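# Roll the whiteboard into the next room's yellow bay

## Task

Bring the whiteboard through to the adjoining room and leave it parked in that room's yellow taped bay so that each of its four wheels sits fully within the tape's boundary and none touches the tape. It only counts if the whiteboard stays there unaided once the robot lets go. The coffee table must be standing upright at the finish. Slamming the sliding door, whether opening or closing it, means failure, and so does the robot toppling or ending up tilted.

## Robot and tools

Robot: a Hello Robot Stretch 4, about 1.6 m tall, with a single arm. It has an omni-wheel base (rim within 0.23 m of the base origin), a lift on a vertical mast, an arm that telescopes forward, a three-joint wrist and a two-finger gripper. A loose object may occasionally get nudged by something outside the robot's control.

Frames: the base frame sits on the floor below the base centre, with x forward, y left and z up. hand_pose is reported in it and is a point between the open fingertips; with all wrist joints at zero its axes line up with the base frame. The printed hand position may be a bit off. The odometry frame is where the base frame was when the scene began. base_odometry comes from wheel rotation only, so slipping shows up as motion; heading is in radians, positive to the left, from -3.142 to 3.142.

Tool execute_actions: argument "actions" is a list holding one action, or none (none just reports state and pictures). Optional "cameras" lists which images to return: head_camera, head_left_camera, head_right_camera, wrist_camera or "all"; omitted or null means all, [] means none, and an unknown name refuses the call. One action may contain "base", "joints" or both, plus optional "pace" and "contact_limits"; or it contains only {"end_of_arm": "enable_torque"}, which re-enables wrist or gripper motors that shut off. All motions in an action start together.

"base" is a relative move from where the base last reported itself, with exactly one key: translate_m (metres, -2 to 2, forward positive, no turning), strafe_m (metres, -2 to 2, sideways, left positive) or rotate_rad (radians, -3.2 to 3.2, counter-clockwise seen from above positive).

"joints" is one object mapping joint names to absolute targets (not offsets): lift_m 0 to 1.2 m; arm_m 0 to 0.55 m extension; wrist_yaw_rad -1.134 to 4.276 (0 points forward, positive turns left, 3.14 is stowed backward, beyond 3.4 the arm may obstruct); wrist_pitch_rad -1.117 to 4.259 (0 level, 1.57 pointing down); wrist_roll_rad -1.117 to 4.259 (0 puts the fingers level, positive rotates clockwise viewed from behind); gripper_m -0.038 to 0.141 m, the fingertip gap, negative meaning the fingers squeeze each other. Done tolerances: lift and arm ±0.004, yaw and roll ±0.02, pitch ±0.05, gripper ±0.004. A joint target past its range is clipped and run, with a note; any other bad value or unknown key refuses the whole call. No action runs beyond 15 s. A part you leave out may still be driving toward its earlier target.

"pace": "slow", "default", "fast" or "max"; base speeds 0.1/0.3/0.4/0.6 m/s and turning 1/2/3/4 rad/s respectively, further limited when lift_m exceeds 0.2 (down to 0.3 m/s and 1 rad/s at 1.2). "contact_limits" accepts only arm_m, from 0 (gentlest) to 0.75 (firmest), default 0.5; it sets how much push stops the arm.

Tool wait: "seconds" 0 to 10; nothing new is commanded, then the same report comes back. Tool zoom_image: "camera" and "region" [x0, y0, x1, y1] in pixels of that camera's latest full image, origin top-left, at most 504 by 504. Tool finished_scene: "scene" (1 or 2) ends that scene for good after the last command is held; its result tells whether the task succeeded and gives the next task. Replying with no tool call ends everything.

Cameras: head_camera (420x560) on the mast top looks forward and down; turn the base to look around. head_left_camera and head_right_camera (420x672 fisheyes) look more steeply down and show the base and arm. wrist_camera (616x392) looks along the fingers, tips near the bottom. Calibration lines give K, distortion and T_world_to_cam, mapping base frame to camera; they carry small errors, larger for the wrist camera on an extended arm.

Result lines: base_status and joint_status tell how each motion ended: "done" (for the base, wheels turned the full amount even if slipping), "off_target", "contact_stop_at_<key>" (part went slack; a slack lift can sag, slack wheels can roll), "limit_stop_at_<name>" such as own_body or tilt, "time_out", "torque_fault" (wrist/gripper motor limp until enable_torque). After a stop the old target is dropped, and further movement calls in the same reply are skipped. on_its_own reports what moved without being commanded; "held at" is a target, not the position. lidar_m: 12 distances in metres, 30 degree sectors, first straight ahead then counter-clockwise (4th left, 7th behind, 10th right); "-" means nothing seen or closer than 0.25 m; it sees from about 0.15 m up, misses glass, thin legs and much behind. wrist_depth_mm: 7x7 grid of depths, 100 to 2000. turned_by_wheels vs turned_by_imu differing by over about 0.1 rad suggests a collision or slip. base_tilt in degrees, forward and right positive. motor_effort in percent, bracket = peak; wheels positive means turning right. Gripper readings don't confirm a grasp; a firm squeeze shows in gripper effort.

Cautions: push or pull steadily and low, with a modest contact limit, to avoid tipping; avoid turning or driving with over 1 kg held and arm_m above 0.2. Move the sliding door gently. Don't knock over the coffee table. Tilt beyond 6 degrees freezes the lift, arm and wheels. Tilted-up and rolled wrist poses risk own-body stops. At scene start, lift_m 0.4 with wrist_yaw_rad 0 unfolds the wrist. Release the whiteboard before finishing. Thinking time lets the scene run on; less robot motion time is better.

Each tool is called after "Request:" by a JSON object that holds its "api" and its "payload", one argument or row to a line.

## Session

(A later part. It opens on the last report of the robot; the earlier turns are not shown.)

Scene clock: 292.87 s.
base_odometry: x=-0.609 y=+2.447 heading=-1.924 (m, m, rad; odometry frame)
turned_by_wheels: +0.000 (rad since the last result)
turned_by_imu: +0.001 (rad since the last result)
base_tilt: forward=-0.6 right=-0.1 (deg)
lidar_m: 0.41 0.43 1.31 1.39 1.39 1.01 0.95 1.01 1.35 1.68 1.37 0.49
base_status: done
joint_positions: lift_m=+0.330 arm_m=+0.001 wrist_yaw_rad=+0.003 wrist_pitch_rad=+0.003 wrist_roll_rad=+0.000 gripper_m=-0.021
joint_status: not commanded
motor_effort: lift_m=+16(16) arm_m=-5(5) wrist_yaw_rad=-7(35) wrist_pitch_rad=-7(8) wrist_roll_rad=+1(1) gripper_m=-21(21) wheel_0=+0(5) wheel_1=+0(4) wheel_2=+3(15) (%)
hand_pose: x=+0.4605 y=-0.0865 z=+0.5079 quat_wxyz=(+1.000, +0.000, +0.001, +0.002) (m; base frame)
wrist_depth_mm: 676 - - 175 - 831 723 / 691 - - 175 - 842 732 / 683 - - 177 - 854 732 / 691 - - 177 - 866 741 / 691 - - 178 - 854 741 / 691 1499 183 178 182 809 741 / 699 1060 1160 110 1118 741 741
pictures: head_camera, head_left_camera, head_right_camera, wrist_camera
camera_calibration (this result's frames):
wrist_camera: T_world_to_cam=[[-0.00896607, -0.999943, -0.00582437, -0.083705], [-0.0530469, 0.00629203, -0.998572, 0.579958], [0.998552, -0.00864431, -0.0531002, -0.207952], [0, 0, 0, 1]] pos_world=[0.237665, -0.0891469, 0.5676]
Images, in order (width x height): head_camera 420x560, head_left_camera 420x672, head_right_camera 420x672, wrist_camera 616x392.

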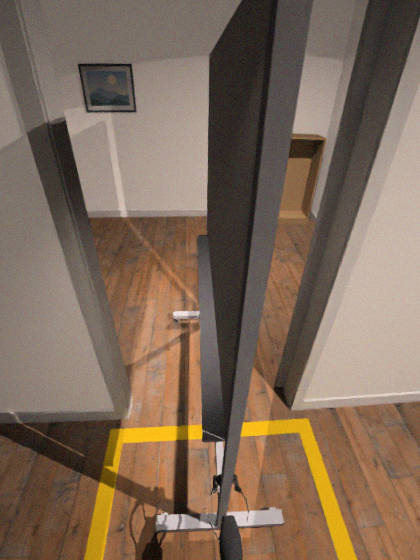

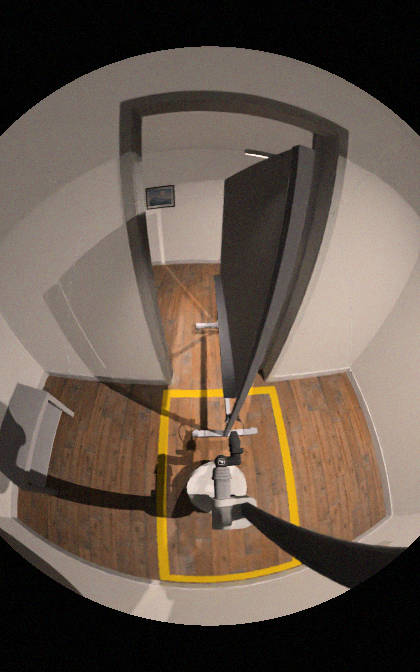

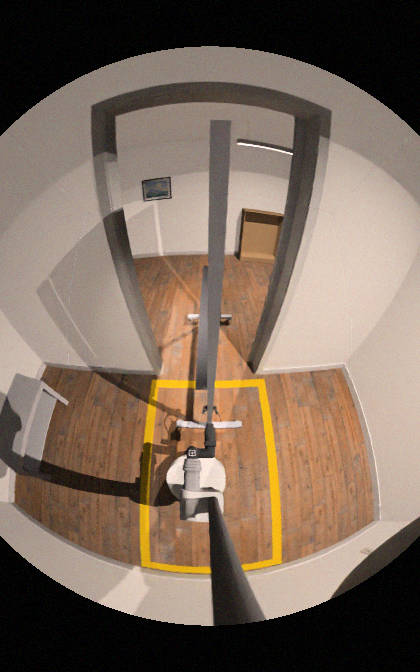

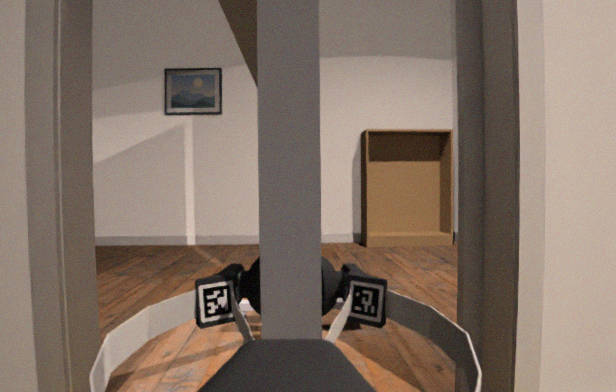

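Request:
{"api": "execute_actions", "payload": {
  "actions": [
    {"base": {"translate_m": -0.67}}
  ]
}}

Scene clock: 393.77 s.
base_odometry: x=-0.377 y=+3.075 heading=-1.925 (m, m, rad; odometry frame)
turned_by_wheels: +0.000 (rad since the last result)
turned_by_imu: -0.002 (rad since the last result)
base_tilt: forward=-0.6 right=-0.1 (deg)
lidar_m: 0.40 0.47 1.46 1.21 0.43 0.30 0.28 0.29 0.42 1.11 1.75 0.51
base_status: done
joint_positions: lift_m=+0.330 arm_m=+0.001 wrist_yaw_rad=+0.002 wrist_pitch_rad=+0.003 wrist_roll_rad=+0.000 gripper_m=-0.022
joint_status: not commanded
motor_effort: lift_m=+16(16) arm_m=-4(5) wrist_yaw_rad=-5(18) wrist_pitch_rad=-7(9) wrist_roll_rad=+1(1) gripper_m=-20(26) wheel_0=-1(6) wheel_1=+0(6) wheel_2=+0(14) (%)
hand_pose: x=+0.4605 y=-0.0867 z=+0.5079 quat_wxyz=(+1.000, +0.000, +0.001, +0.001) (m; base frame)
wrist_depth_mm: 1308 1308 - 175 1499 1366 1366 / 1308 1308 - 175 1464 1366 1397 / 1308 1308 - 176 1499 1397 1397 / 1308 1336 - 177 1499 1397 1397 / 1336 1336 - 178 1537 1397 1397 / 1336 1308 184 178 181 1397 1397 / 1160 1042 1160 110 1118 1078 1118
pictures: head_camera, head_left_camera, head_right_camera, wrist_camera
camera_calibration (this result's frames):
wrist_camera: T_world_to_cam=[[-0.00978484, -0.999935, -0.00582473, -0.0835642], [-0.0530084, 0.00633551, -0.998574, 0.579952], [0.998546, -0.00946212, -0.0530669, -0.207968], [0, 0, 0, 1]] pos_world=[0.23759, -0.0892009, 0.567602]
Images, in order (width x height): head_camera 420x560, head_left_camera 420x672, head_right_camera 420x672, wrist_camera 616x392.

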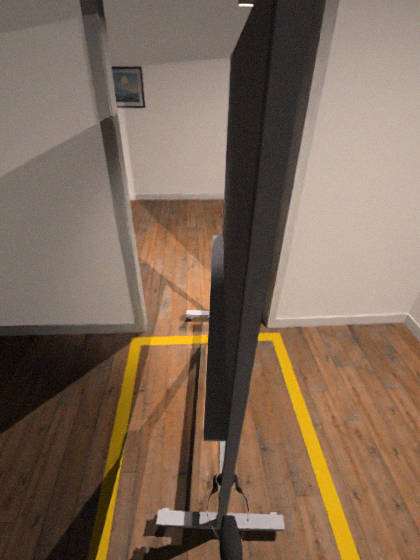

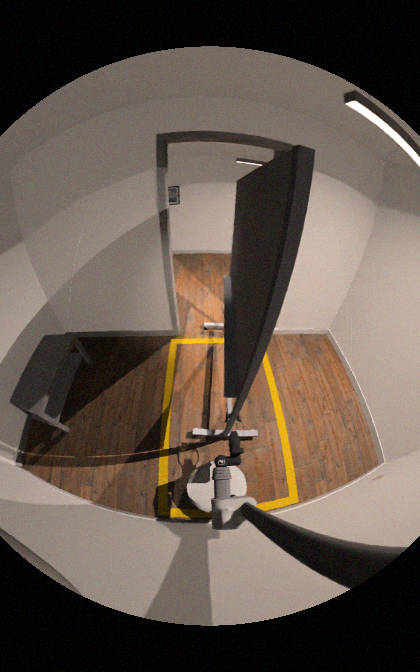

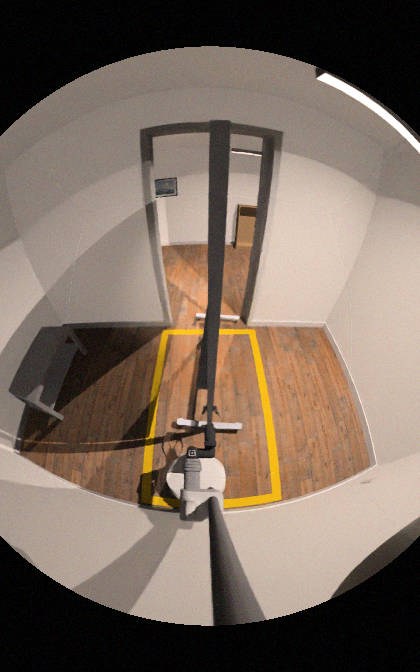

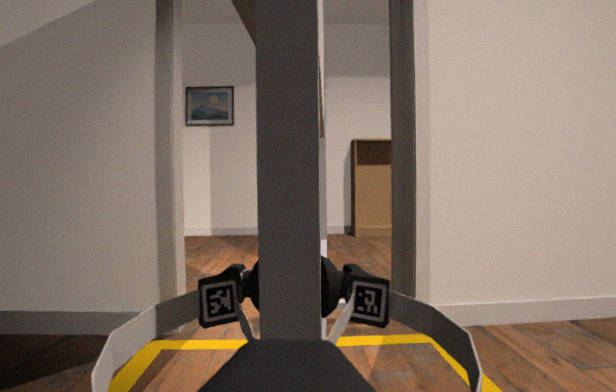

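Request:
{"api": "zoom_image", "payload": {
  "camera": "head_right_camera",
  "region": [140, 270, 300, 370]
}}

Region (140, 270, 300, 370) of head_right_camera's 420x672 image, scaled by 3.150, with more detail than that image has; it fills the top 315 rows of this view, and the rest is white.

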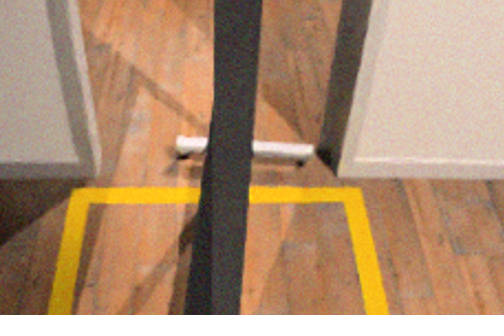

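Request:
{"api": "execute_actions", "payload": {
  "actions": [
    {"joints": {"gripper_m": 0.09}}
  ],
  "cameras": ["wrist_camera"]
}}

Request:
{"api": "execute_actions", "payload": {
  "actions": [
    {"base": {"strafe_m": 0.46}, "joints": {"gripper_m": 0.13, "wrist_pitch_rad": 1.1}}
  ],
  "cameras": ["head_camera", "head_right_camera"]
}}

Scene clock: 462.00 s.
base_odometry: x=-0.377 y=+3.075 heading=-1.925 (m, m, rad; odometry frame)
turned_by_wheels: +0.000 (rad since the last result)
turned_by_imu: -0.002 (rad since the last result)
base_tilt: forward=-0.6 right=-0.1 (deg)
lidar_m: 0.41 0.47 1.46 1.22 0.43 0.29 0.28 0.28 0.41 1.07 1.75 0.52
base_status: not commanded
joint_positions: lift_m=+0.330 arm_m=+0.000 wrist_yaw_rad=+0.000 wrist_pitch_rad=+0.002 wrist_roll_rad=+0.000 gripper_m=+0.090
joint_status: all done
motor_effort: lift_m=+16(16) arm_m=-3(4) wrist_yaw_rad=+4(5) wrist_pitch_rad=-4(7) wrist_roll_rad=+1(1) gripper_m=-1(20) wheel_0=-1(1) wheel_1=+0(0) wheel_2=-3(3) (%)
hand_pose: x=+0.4598 y=-0.0876 z=+0.5081 quat_wxyz=(+1.000, +0.000, +0.001, +0.000) (m; base frame)
wrist_depth_mm: 1308 1308 - 175 1464 1366 1366 / 1308 1336 - 176 1499 1366 1397 / 1308 1336 - 177 1537 1366 1397 / 1336 1336 - 177 1537 1397 1430 / 1308 1336 - 179 1430 1397 1430 / 1336 1336 196 179 202 1397 1397 / 1182 1118 1160 110 1118 1078 1098
pictures: wrist_camera
camera_calibration (this result's frames):
wrist_camera: T_world_to_cam=[[-0.0126714, -0.999903, -0.00583419, -0.0830684], [-0.0522759, 0.00648913, -0.998612, 0.579826], [0.998552, -0.0123488, -0.052353, -0.207952], [0, 0, 0, 1]] pos_world=[0.23691, -0.0893908, 0.567649]
Images, in order (width x height): wrist_camera 616x392.

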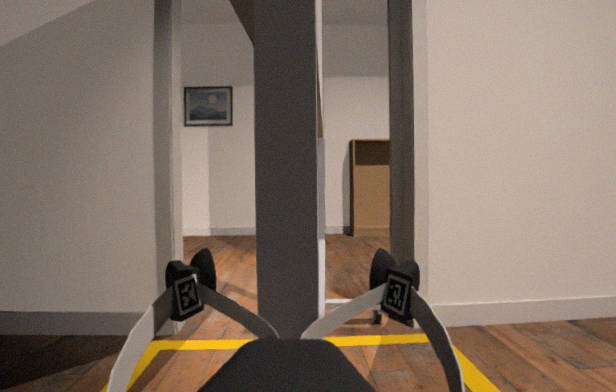

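Scene clock: 464.87 s.
base_odometry: x=+0.055 y=+2.916 heading=-1.925 (m, m, rad; odometry frame)
turned_by_wheels: +0.000 (rad since the last result)
turned_by_imu: +0.003 (rad since the last result)
base_tilt: forward=-0.7 right=+0.0 (deg)
lidar_m: 1.59 1.34 0.99 1.13 0.43 0.31 0.29 0.31 0.43 1.12 0.60 0.54
base_status: done
joint_positions: lift_m=+0.330 arm_m=+0.000 wrist_yaw_rad=+0.000 wrist_pitch_rad=+1.101 wrist_roll_rad=+0.000 gripper_m=+0.130
joint_status: all done
motor_effort: lift_m=+16(16) arm_m=-3(3) wrist_yaw_rad=+3(4) wrist_pitch_rad=-2(1) wrist_roll_rad=+1(1) gripper_m=+1(0) wheel_0=+1(8) wheel_1=+0(8) wheel_2=-1(3) (%)
hand_pose: x=+0.3020 y=-0.0875 z=+0.2514 quat_wxyz=(+0.852, +0.000, +0.523, +0.000) (m; base frame)
wrist_depth_mm: 654 661 668 676 676 676 691 / 603 609 609 615 615 627 627 / 559 559 559 569 569 569 580 / 517 521 521 525 525 449 433 / 480 484 488 488 492 496 496 / 452 439 445 459 445 459 462 / 427 427 430 110 433 433 433
pictures: head_camera, head_right_camera
Images, in order (width x height): head_camera 420x560, head_right_camera 420x672.

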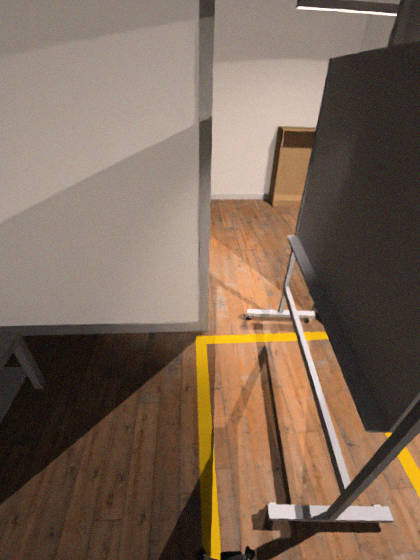

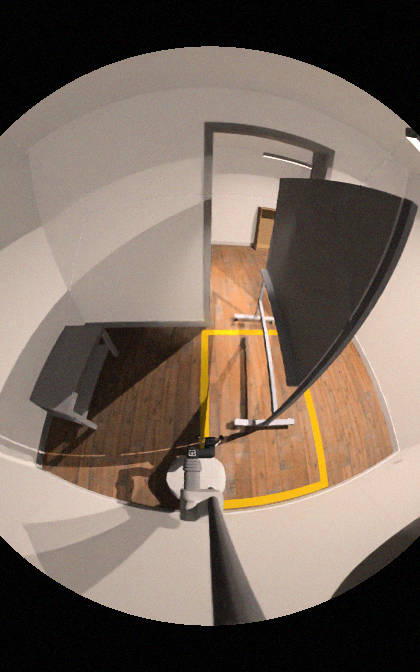

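Request:
{"api": "execute_actions", "payload": {
  "actions": [
    {"base": {"translate_m": 0.52}, "joints": {"wrist_pitch_rad": 0.45, "gripper_m": 0.11}, "pace": "fast"}
  ],
  "cameras": ["head_right_camera"]
}}

Request:
{"api": "execute_actions", "payload": {
  "actions": [
    {"base": {"rotate_rad": -1.585}, "pace": "fast"}
  ]
}}

Scene clock: 482.23 s.
base_odometry: x=-0.126 y=+2.428 heading=-1.925 (m, m, rad; odometry frame)
turned_by_wheels: +0.000 (rad since the last result)
turned_by_imu: -0.001 (rad since the last result)
base_tilt: forward=-0.6 right=+0.0 (deg)
lidar_m: 1.07 1.13 0.96 0.93 1.17 0.86 0.81 0.85 1.13 0.31 0.51 0.75
base_status: done
joint_positions: lift_m=+0.330 arm_m=+0.000 wrist_yaw_rad=+0.000 wrist_pitch_rad=+0.452 wrist_roll_rad=+0.000 gripper_m=+0.110
joint_status: all done
motor_effort: lift_m=+16(16) arm_m=-3(3) wrist_yaw_rad=+2(2) wrist_pitch_rad=-6(11) wrist_roll_rad=+1(1) gripper_m=+0(2) wheel_0=-1(7) wheel_1=+0(5) wheel_2=-1(11) (%)
hand_pose: x=+0.4308 y=-0.0875 z=+0.3825 quat_wxyz=(+0.975, +0.000, +0.224, +0.000) (m; base frame)
wrist_depth_mm: 732 750 750 - - - - / 788 788 798 - - - - / 831 842 854 1499 1576 1499 788 / 904 904 917 1025 1078 1078 1042 / 878 878 866 878 878 878 878 / 707 683 668 715 213 723 707 / 609 597 609 110 603 597 603
pictures: head_right_camera
Images, in order (width x height): head_right_camera 420x672.

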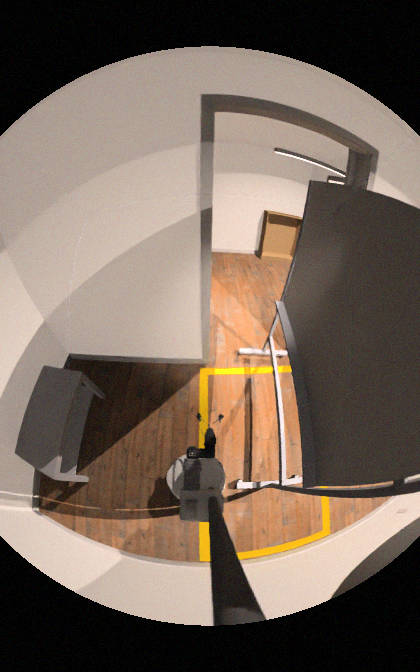

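Scene clock: 484.00 s.
base_odometry: x=-0.126 y=+2.428 heading=+2.773 (m, m, rad; odometry frame)
turned_by_wheels: -1.585 (rad since the last result)
turned_by_imu: -1.571 (rad since the last result)
base_tilt: forward=-0.6 right=+0.0 (deg)
lidar_m: 0.29 0.49 0.74 1.08 1.13 0.98 0.93 1.22 0.86 0.81 0.85 1.14
base_status: done
joint_positions: lift_m=+0.330 arm_m=+0.000 wrist_yaw_rad=+0.000 wrist_pitch_rad=+0.452 wrist_roll_rad=+0.000 gripper_m=+0.110
joint_status: not commanded
motor_effort: lift_m=+16(16) arm_m=-3(3) wrist_yaw_rad=+0(2) wrist_pitch_rad=-6(6) wrist_roll_rad=+1(0) gripper_m=+3(1) wheel_0=+1(6) wheel_1=+0(8) wheel_2=+0(6) (%)
hand_pose: x=+0.4309 y=-0.0874 z=+0.3825 quat_wxyz=(+0.975, +0.000, +0.224, +0.000) (m; base frame)
wrist_depth_mm: 1618 1661 1661 259 1708 1281 917 / 1661 1756 1808 1756 1808 1281 931 / 1537 1576 1576 1366 1618 1308 931 / 1118 1118 1138 1008 1118 1138 946 / 355 347 340 353 891 878 842 / 707 683 668 382 214 715 715 / 609 603 609 110 603 597 609
pictures: head_camera, head_left_camera, head_right_camera, wrist_camera
camera_calibration (this result's frames):
wrist_camera: T_world_to_cam=[[-0.0134776, -0.999909, 0.0000070576, -0.0859012], [-0.481747, 0.0064872, -0.876286, 0.591184], [0.876207, -0.0118136, -0.481791, 0.0314188], [0, 0, 0, 1]] pos_world=[0.256114, -0.0893573, 0.533185]
Images, in order (width x height): head_camera 420x560, head_left_camera 420x672, head_right_camera 420x672, wrist_camera 616x392.

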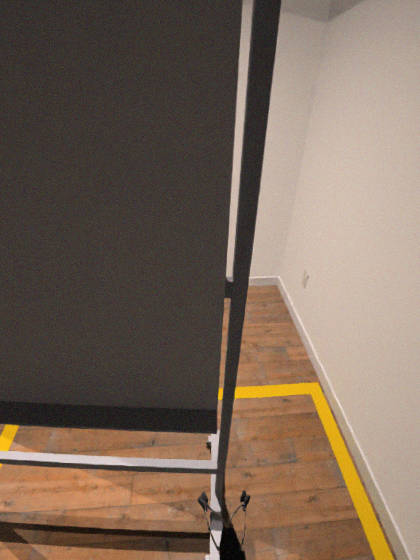

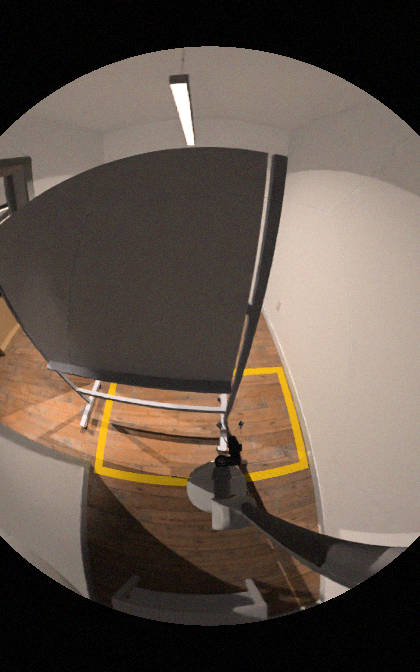

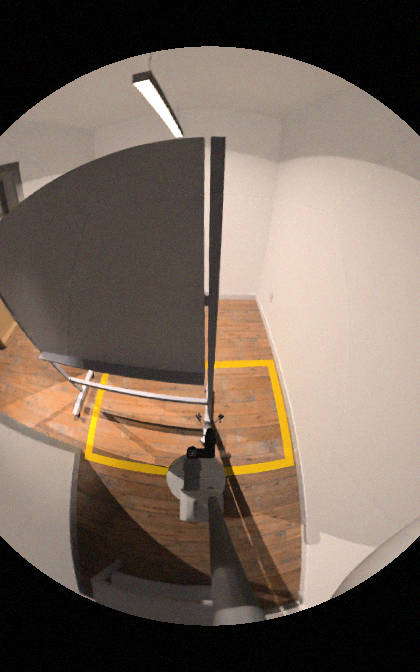

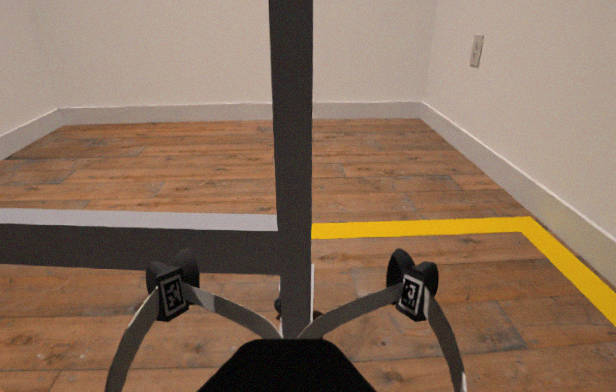

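Request:
{"api": "execute_actions", "payload": {
  "actions": [
    {"joints": {"wrist_pitch_rad": 0.0, "arm_m": 0.098, "gripper_m": 0.07}}
  ],
  "cameras": ["wrist_camera"]
}}

Scene clock: 495.53 s.
base_odometry: x=-0.126 y=+2.428 heading=+2.773 (m, m, rad; odometry frame)
turned_by_wheels: +0.000 (rad since the last result)
turned_by_imu: -0.001 (rad since the last result)
base_tilt: forward=-0.7 right=+0.0 (deg)
lidar_m: 0.46 0.51 0.74 1.08 1.12 0.99 0.95 1.22 0.85 0.81 0.85 1.14
base_status: not commanded
joint_positions: lift_m=+0.330 arm_m=+0.097 wrist_yaw_rad=+0.000 wrist_pitch_rad=+0.003 wrist_roll_rad=+0.000 gripper_m=+0.070
joint_status: all done
motor_effort: lift_m=+16(16) arm_m=+5(5) wrist_yaw_rad=+1(3) wrist_pitch_rad=-7(13) wrist_roll_rad=+0(0) gripper_m=-2(1) wheel_0=+1(1) wheel_1=-1(0) wheel_2=+0(0) (%)
hand_pose: x=+0.5564 y=-0.0874 z=+0.5079 quat_wxyz=(+1.000, +0.000, +0.001, +0.000) (m; base frame)
wrist_depth_mm: 1661 1708 1708 201 1808 1281 904 / 1708 1708 1756 202 1808 1308 931 / 1661 1756 1708 204 1808 1308 946 / 1708 1708 1756 204 1808 1281 931 / 1708 1708 1808 206 1808 1308 946 / 1576 1661 213 206 199 1308 946 / 1160 1078 1138 110 1098 1078 917
pictures: wrist_camera
camera_calibration (this result's frames):
wrist_camera: T_world_to_cam=[[-0.0121425, -0.999909, -0.00588299, -0.081962], [-0.0529547, 0.0065182, -0.998576, 0.585006], [0.998523, -0.0118137, -0.0530291, -0.304012], [0, 0, 0, 1]] pos_world=[0.333546, -0.0893593, 0.567569]
Images, in order (width x height): wrist_camera 616x392.

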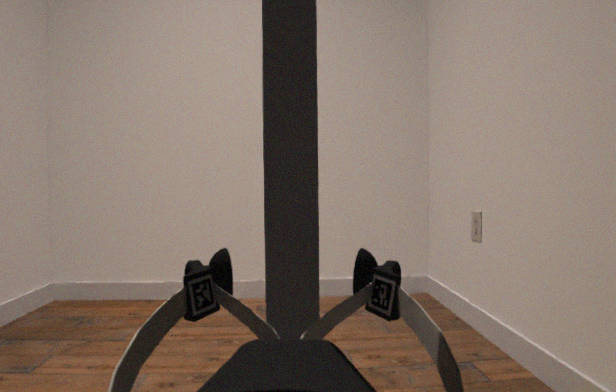

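Request:
{"api": "execute_actions", "payload": {
  "actions": [
    {"base": {"strafe_m": -0.44}, "joints": {"gripper_m": -0.02}, "pace": "slow"}
  ]
}}

Scene clock: 510.40 s.
base_odometry: x=+0.032 y=+2.839 heading=+2.775 (m, m, rad; odometry frame)
turned_by_wheels: +0.001 (rad since the last result)
turned_by_imu: +0.000 (rad since the last result)
base_tilt: forward=-0.8 right=+0.0 (deg)
lidar_m: 0.43 0.50 0.73 1.51 1.39 0.99 0.96 0.57 0.39 0.38 0.39 0.53
base_status: done
joint_positions: lift_m=+0.330 arm_m=+0.097 wrist_yaw_rad=+0.012 wrist_pitch_rad=+0.002 wrist_roll_rad=+0.000 gripper_m=-0.020
joint_status: all done
on_its_own: wrist_yaw_rad is at rest, and its effort (-32) is outside its rest range (-13 to +13)
motor_effort: lift_m=+16(16) arm_m=+4(6) wrist_yaw_rad=-32(63) wrist_pitch_rad=-6(7) wrist_roll_rad=+1(1) gripper_m=-20(18) wheel_0=+10(18) wheel_1=+3(5) wheel_2=+4(8) (%)
hand_pose: x=+0.5576 y=-0.0840 z=+0.5080 quat_wxyz=(+1.000, +0.000, +0.001, +0.006) (m; base frame)
wrist_depth_mm: 1756 1708 1756 1808 1008 539 392 / 1708 1756 1756 1808 1042 544 394 / 1756 1756 1808 1756 1042 549 397 / 1708 1756 1808 1808 1042 554 399 / 1756 1808 1756 200 1060 559 402 / 1618 1366 183 183 182 554 399 / 1138 1118 1098 110 976 484 399
pictures: head_camera, head_left_camera, head_right_camera, wrist_camera
camera_calibration (this result's frames):
wrist_camera: T_world_to_cam=[[-0.000436159, -0.999983, -0.00588579, -0.0850969], [-0.0526452, 0.00590059, -0.998596, 0.584945], [0.998613, -0.000125688, -0.0526468, -0.304454], [0, 0, 0, 1]] pos_world=[0.334789, -0.0885852, 0.567594]
Images, in order (width x height): head_camera 420x560, head_left_camera 420x672, head_right_camera 420x672, wrist_camera 616x392.

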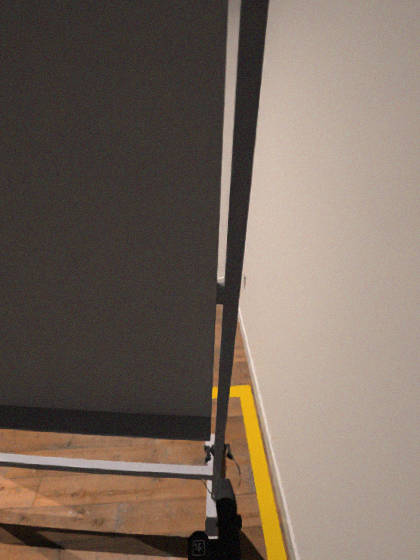

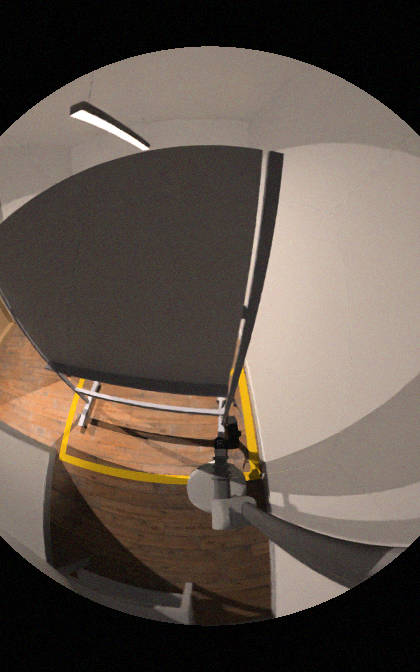

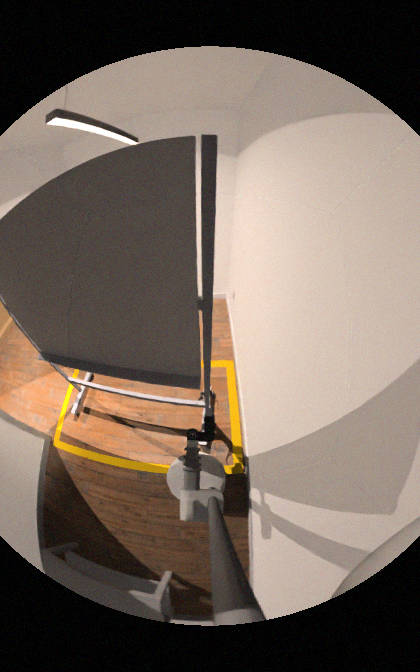

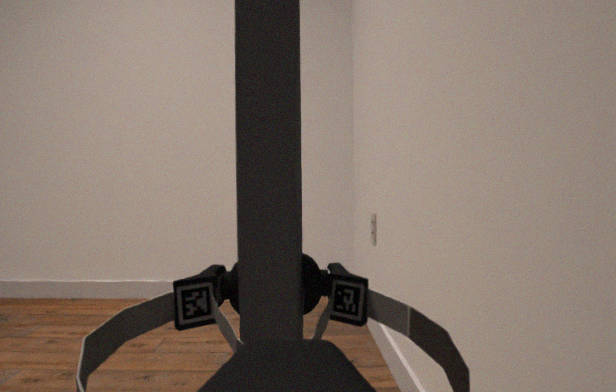

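Request:
{"api": "zoom_image", "payload": {
  "camera": "head_left_camera",
  "region": [40, 350, 280, 500]
}}

Request:
{"api": "zoom_image", "payload": {
  "camera": "head_left_camera",
  "region": [50, 360, 150, 460]
}}

Region (40, 350, 280, 500) of head_left_camera's 420x672 image, scaled by 2.100, with more detail than that image has; it fills the top 315 rows of this view, and the rest is white.

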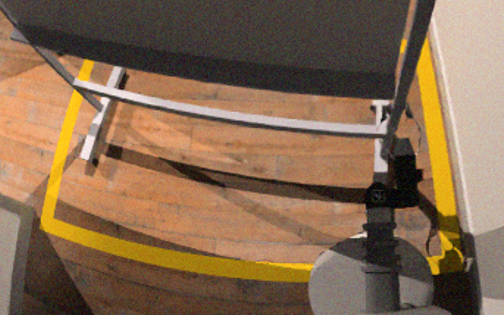

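Region (50, 360, 150, 460) of head_left_camera's 420x672 image, scaled by 5.040, with more detail than that image has.

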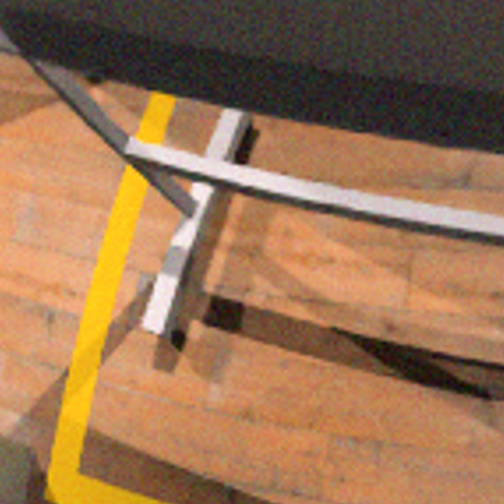

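Request:
{"api": "execute_actions", "payload": {
  "actions": [
    {"joints": {"gripper_m": 0.085}}
  ]
}}

Scene clock: 530.30 s.
base_odometry: x=+0.032 y=+2.839 heading=+2.774 (m, m, rad; odometry frame)
turned_by_wheels: -0.001 (rad since the last result)
turned_by_imu: -0.003 (rad since the last result)
base_tilt: forward=-0.6 right=+0.0 (deg)
lidar_m: 0.45 0.48 0.73 1.51 1.38 0.98 0.97 0.57 0.39 0.37 0.40 0.54
base_status: not commanded
joint_positions: lift_m=+0.330 arm_m=+0.097 wrist_yaw_rad=+0.000 wrist_pitch_rad=+0.002 wrist_roll_rad=+0.000 gripper_m=+0.085
joint_status: all done
motor_effort: lift_m=+16(16) arm_m=+4(4) wrist_yaw_rad=+0(31) wrist_pitch_rad=-5(5) wrist_roll_rad=+0(0) gripper_m=+0(16) wheel_0=+3(10) wheel_1=+1(3) wheel_2=+0(4) (%)
hand_pose: x=+0.5567 y=-0.0873 z=+0.5080 quat_wxyz=(+1.000, +0.000, +0.001, +0.000) (m; base frame)
wrist_depth_mm: 1708 1708 1708 1808 931 517 377 / 1708 1756 1756 1756 946 521 379 / 1661 1708 1756 1808 946 525 382 / 1708 1708 1756 1808 976 525 384 / 1708 1756 1756 1808 866 530 387 / 1576 1618 198 223 200 525 384 / 1182 1118 1138 110 917 477 382
pictures: head_camera, head_left_camera, head_right_camera, wrist_camera
camera_calibration (this result's frames):
wrist_camera: T_world_to_cam=[[-0.0117081, -0.999914, -0.00588758, -0.0820735], [-0.0525753, 0.00649543, -0.998596, 0.584926], [0.998548, -0.0113821, -0.0526468, -0.304437], [0, 0, 0, 1]] pos_world=[0.333787, -0.0893309, 0.567594]
Images, in order (width x height): head_camera 420x560, head_left_camera 420x672, head_right_camera 420x672, wrist_camera 616x392.

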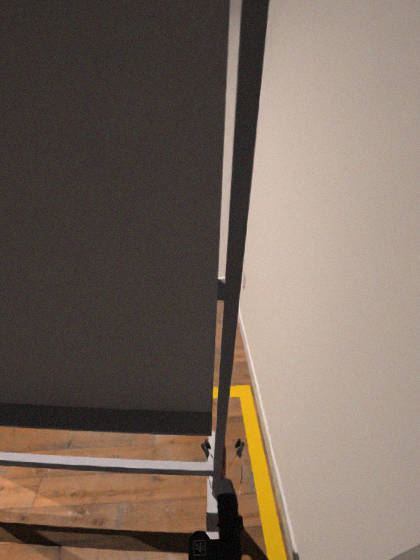

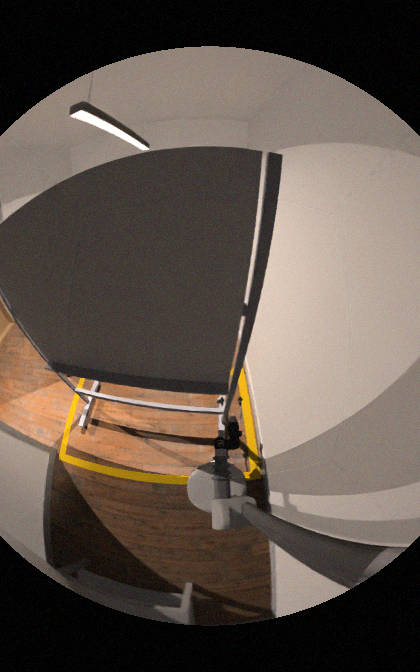

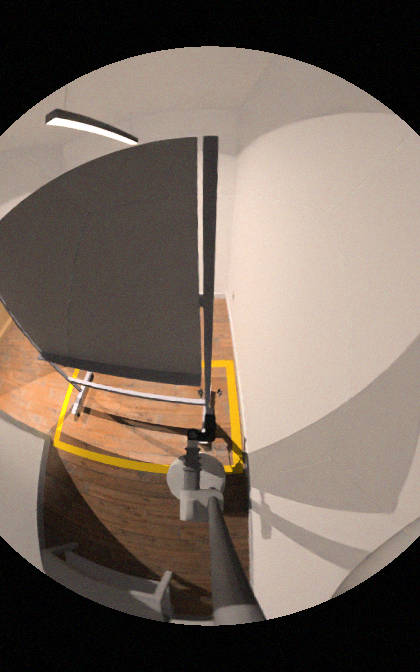

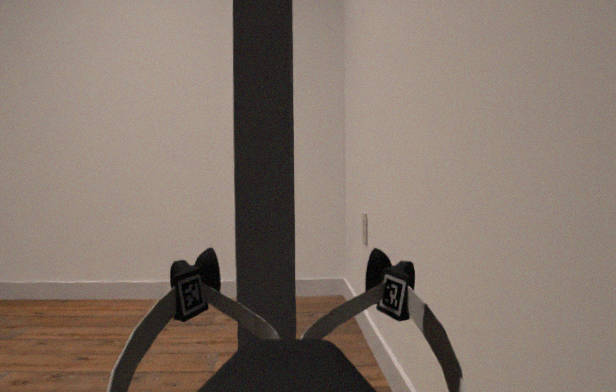

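Request:
{"api": "execute_actions", "payload": {
  "actions": [
    {"joints": {"arm_m": 0.01}, "pace": "fast"}
  ]
}}

Scene clock: 540.60 s.
base_odometry: x=+0.032 y=+2.839 heading=+2.774 (m, m, rad; odometry frame)
turned_by_wheels: +0.000 (rad since the last result)
turned_by_imu: -0.001 (rad since the last result)
base_tilt: forward=-0.7 right=+0.0 (deg)
lidar_m: 0.31 0.50 0.73 1.51 1.36 1.00 0.95 0.56 0.40 0.37 0.39 0.53
base_status: not commanded
joint_positions: lift_m=+0.330 arm_m=+0.011 wrist_yaw_rad=+0.000 wrist_pitch_rad=+0.002 wrist_roll_rad=+0.000 gripper_m=+0.085
joint_status: all done
motor_effort: lift_m=+16(16) arm_m=-5(6) wrist_yaw_rad=+2(1) wrist_pitch_rad=-7(6) wrist_roll_rad=+1(1) gripper_m=-2(1) wheel_0=+3(3) wheel_1=+1(1) wheel_2=+0(1) (%)
hand_pose: x=+0.4703 y=-0.0875 z=+0.5079 quat_wxyz=(+1.000, +0.000, +0.001, +0.000) (m; base frame)
wrist_depth_mm: 1808 1808 1808 1808 931 517 379 / 1808 1808 1808 1863 960 521 382 / 1756 1808 1863 1863 960 530 384 / 1808 1808 1863 1863 976 535 387 / 1808 1863 1863 1808 878 530 387 / 1661 1618 213 300 200 535 389 / 1182 1098 1160 110 917 480 384
pictures: head_camera, head_left_camera, head_right_camera, wrist_camera
camera_calibration (this result's frames):
wrist_camera: T_world_to_cam=[[-0.0123514, -0.999906, -0.0058866, -0.0829673], [-0.0526545, 0.00652928, -0.998591, 0.580401], [0.998536, -0.0120241, -0.0527302, -0.218221], [0, 0, 0, 1]] pos_world=[0.247438, -0.0893731, 0.567588]
Images, in order (width x height): head_camera 420x560, head_left_camera 420x672, head_right_camera 420x672, wrist_camera 616x392.

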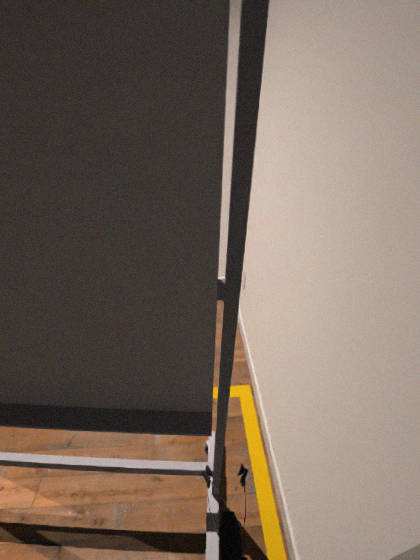

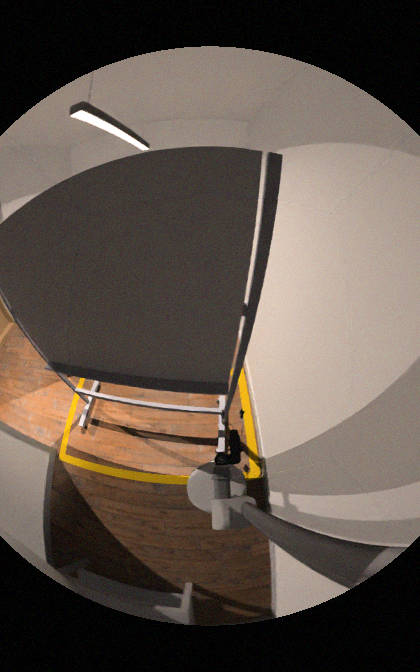

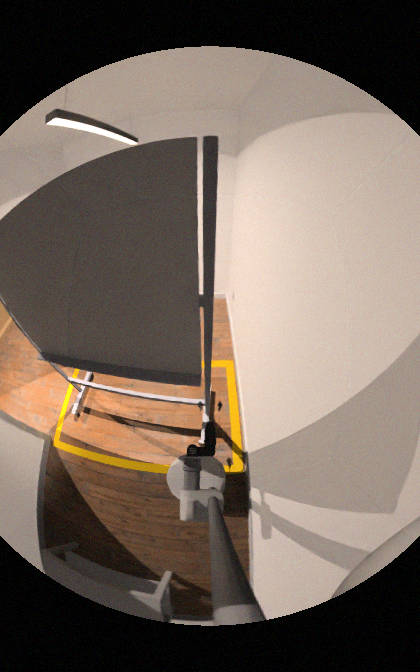

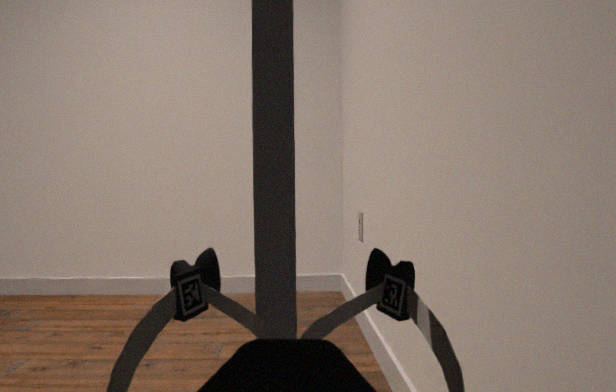

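Request:
{"api": "finished_scene", "payload": {
  "scene": 2
}}

The scene is finished: the task was done.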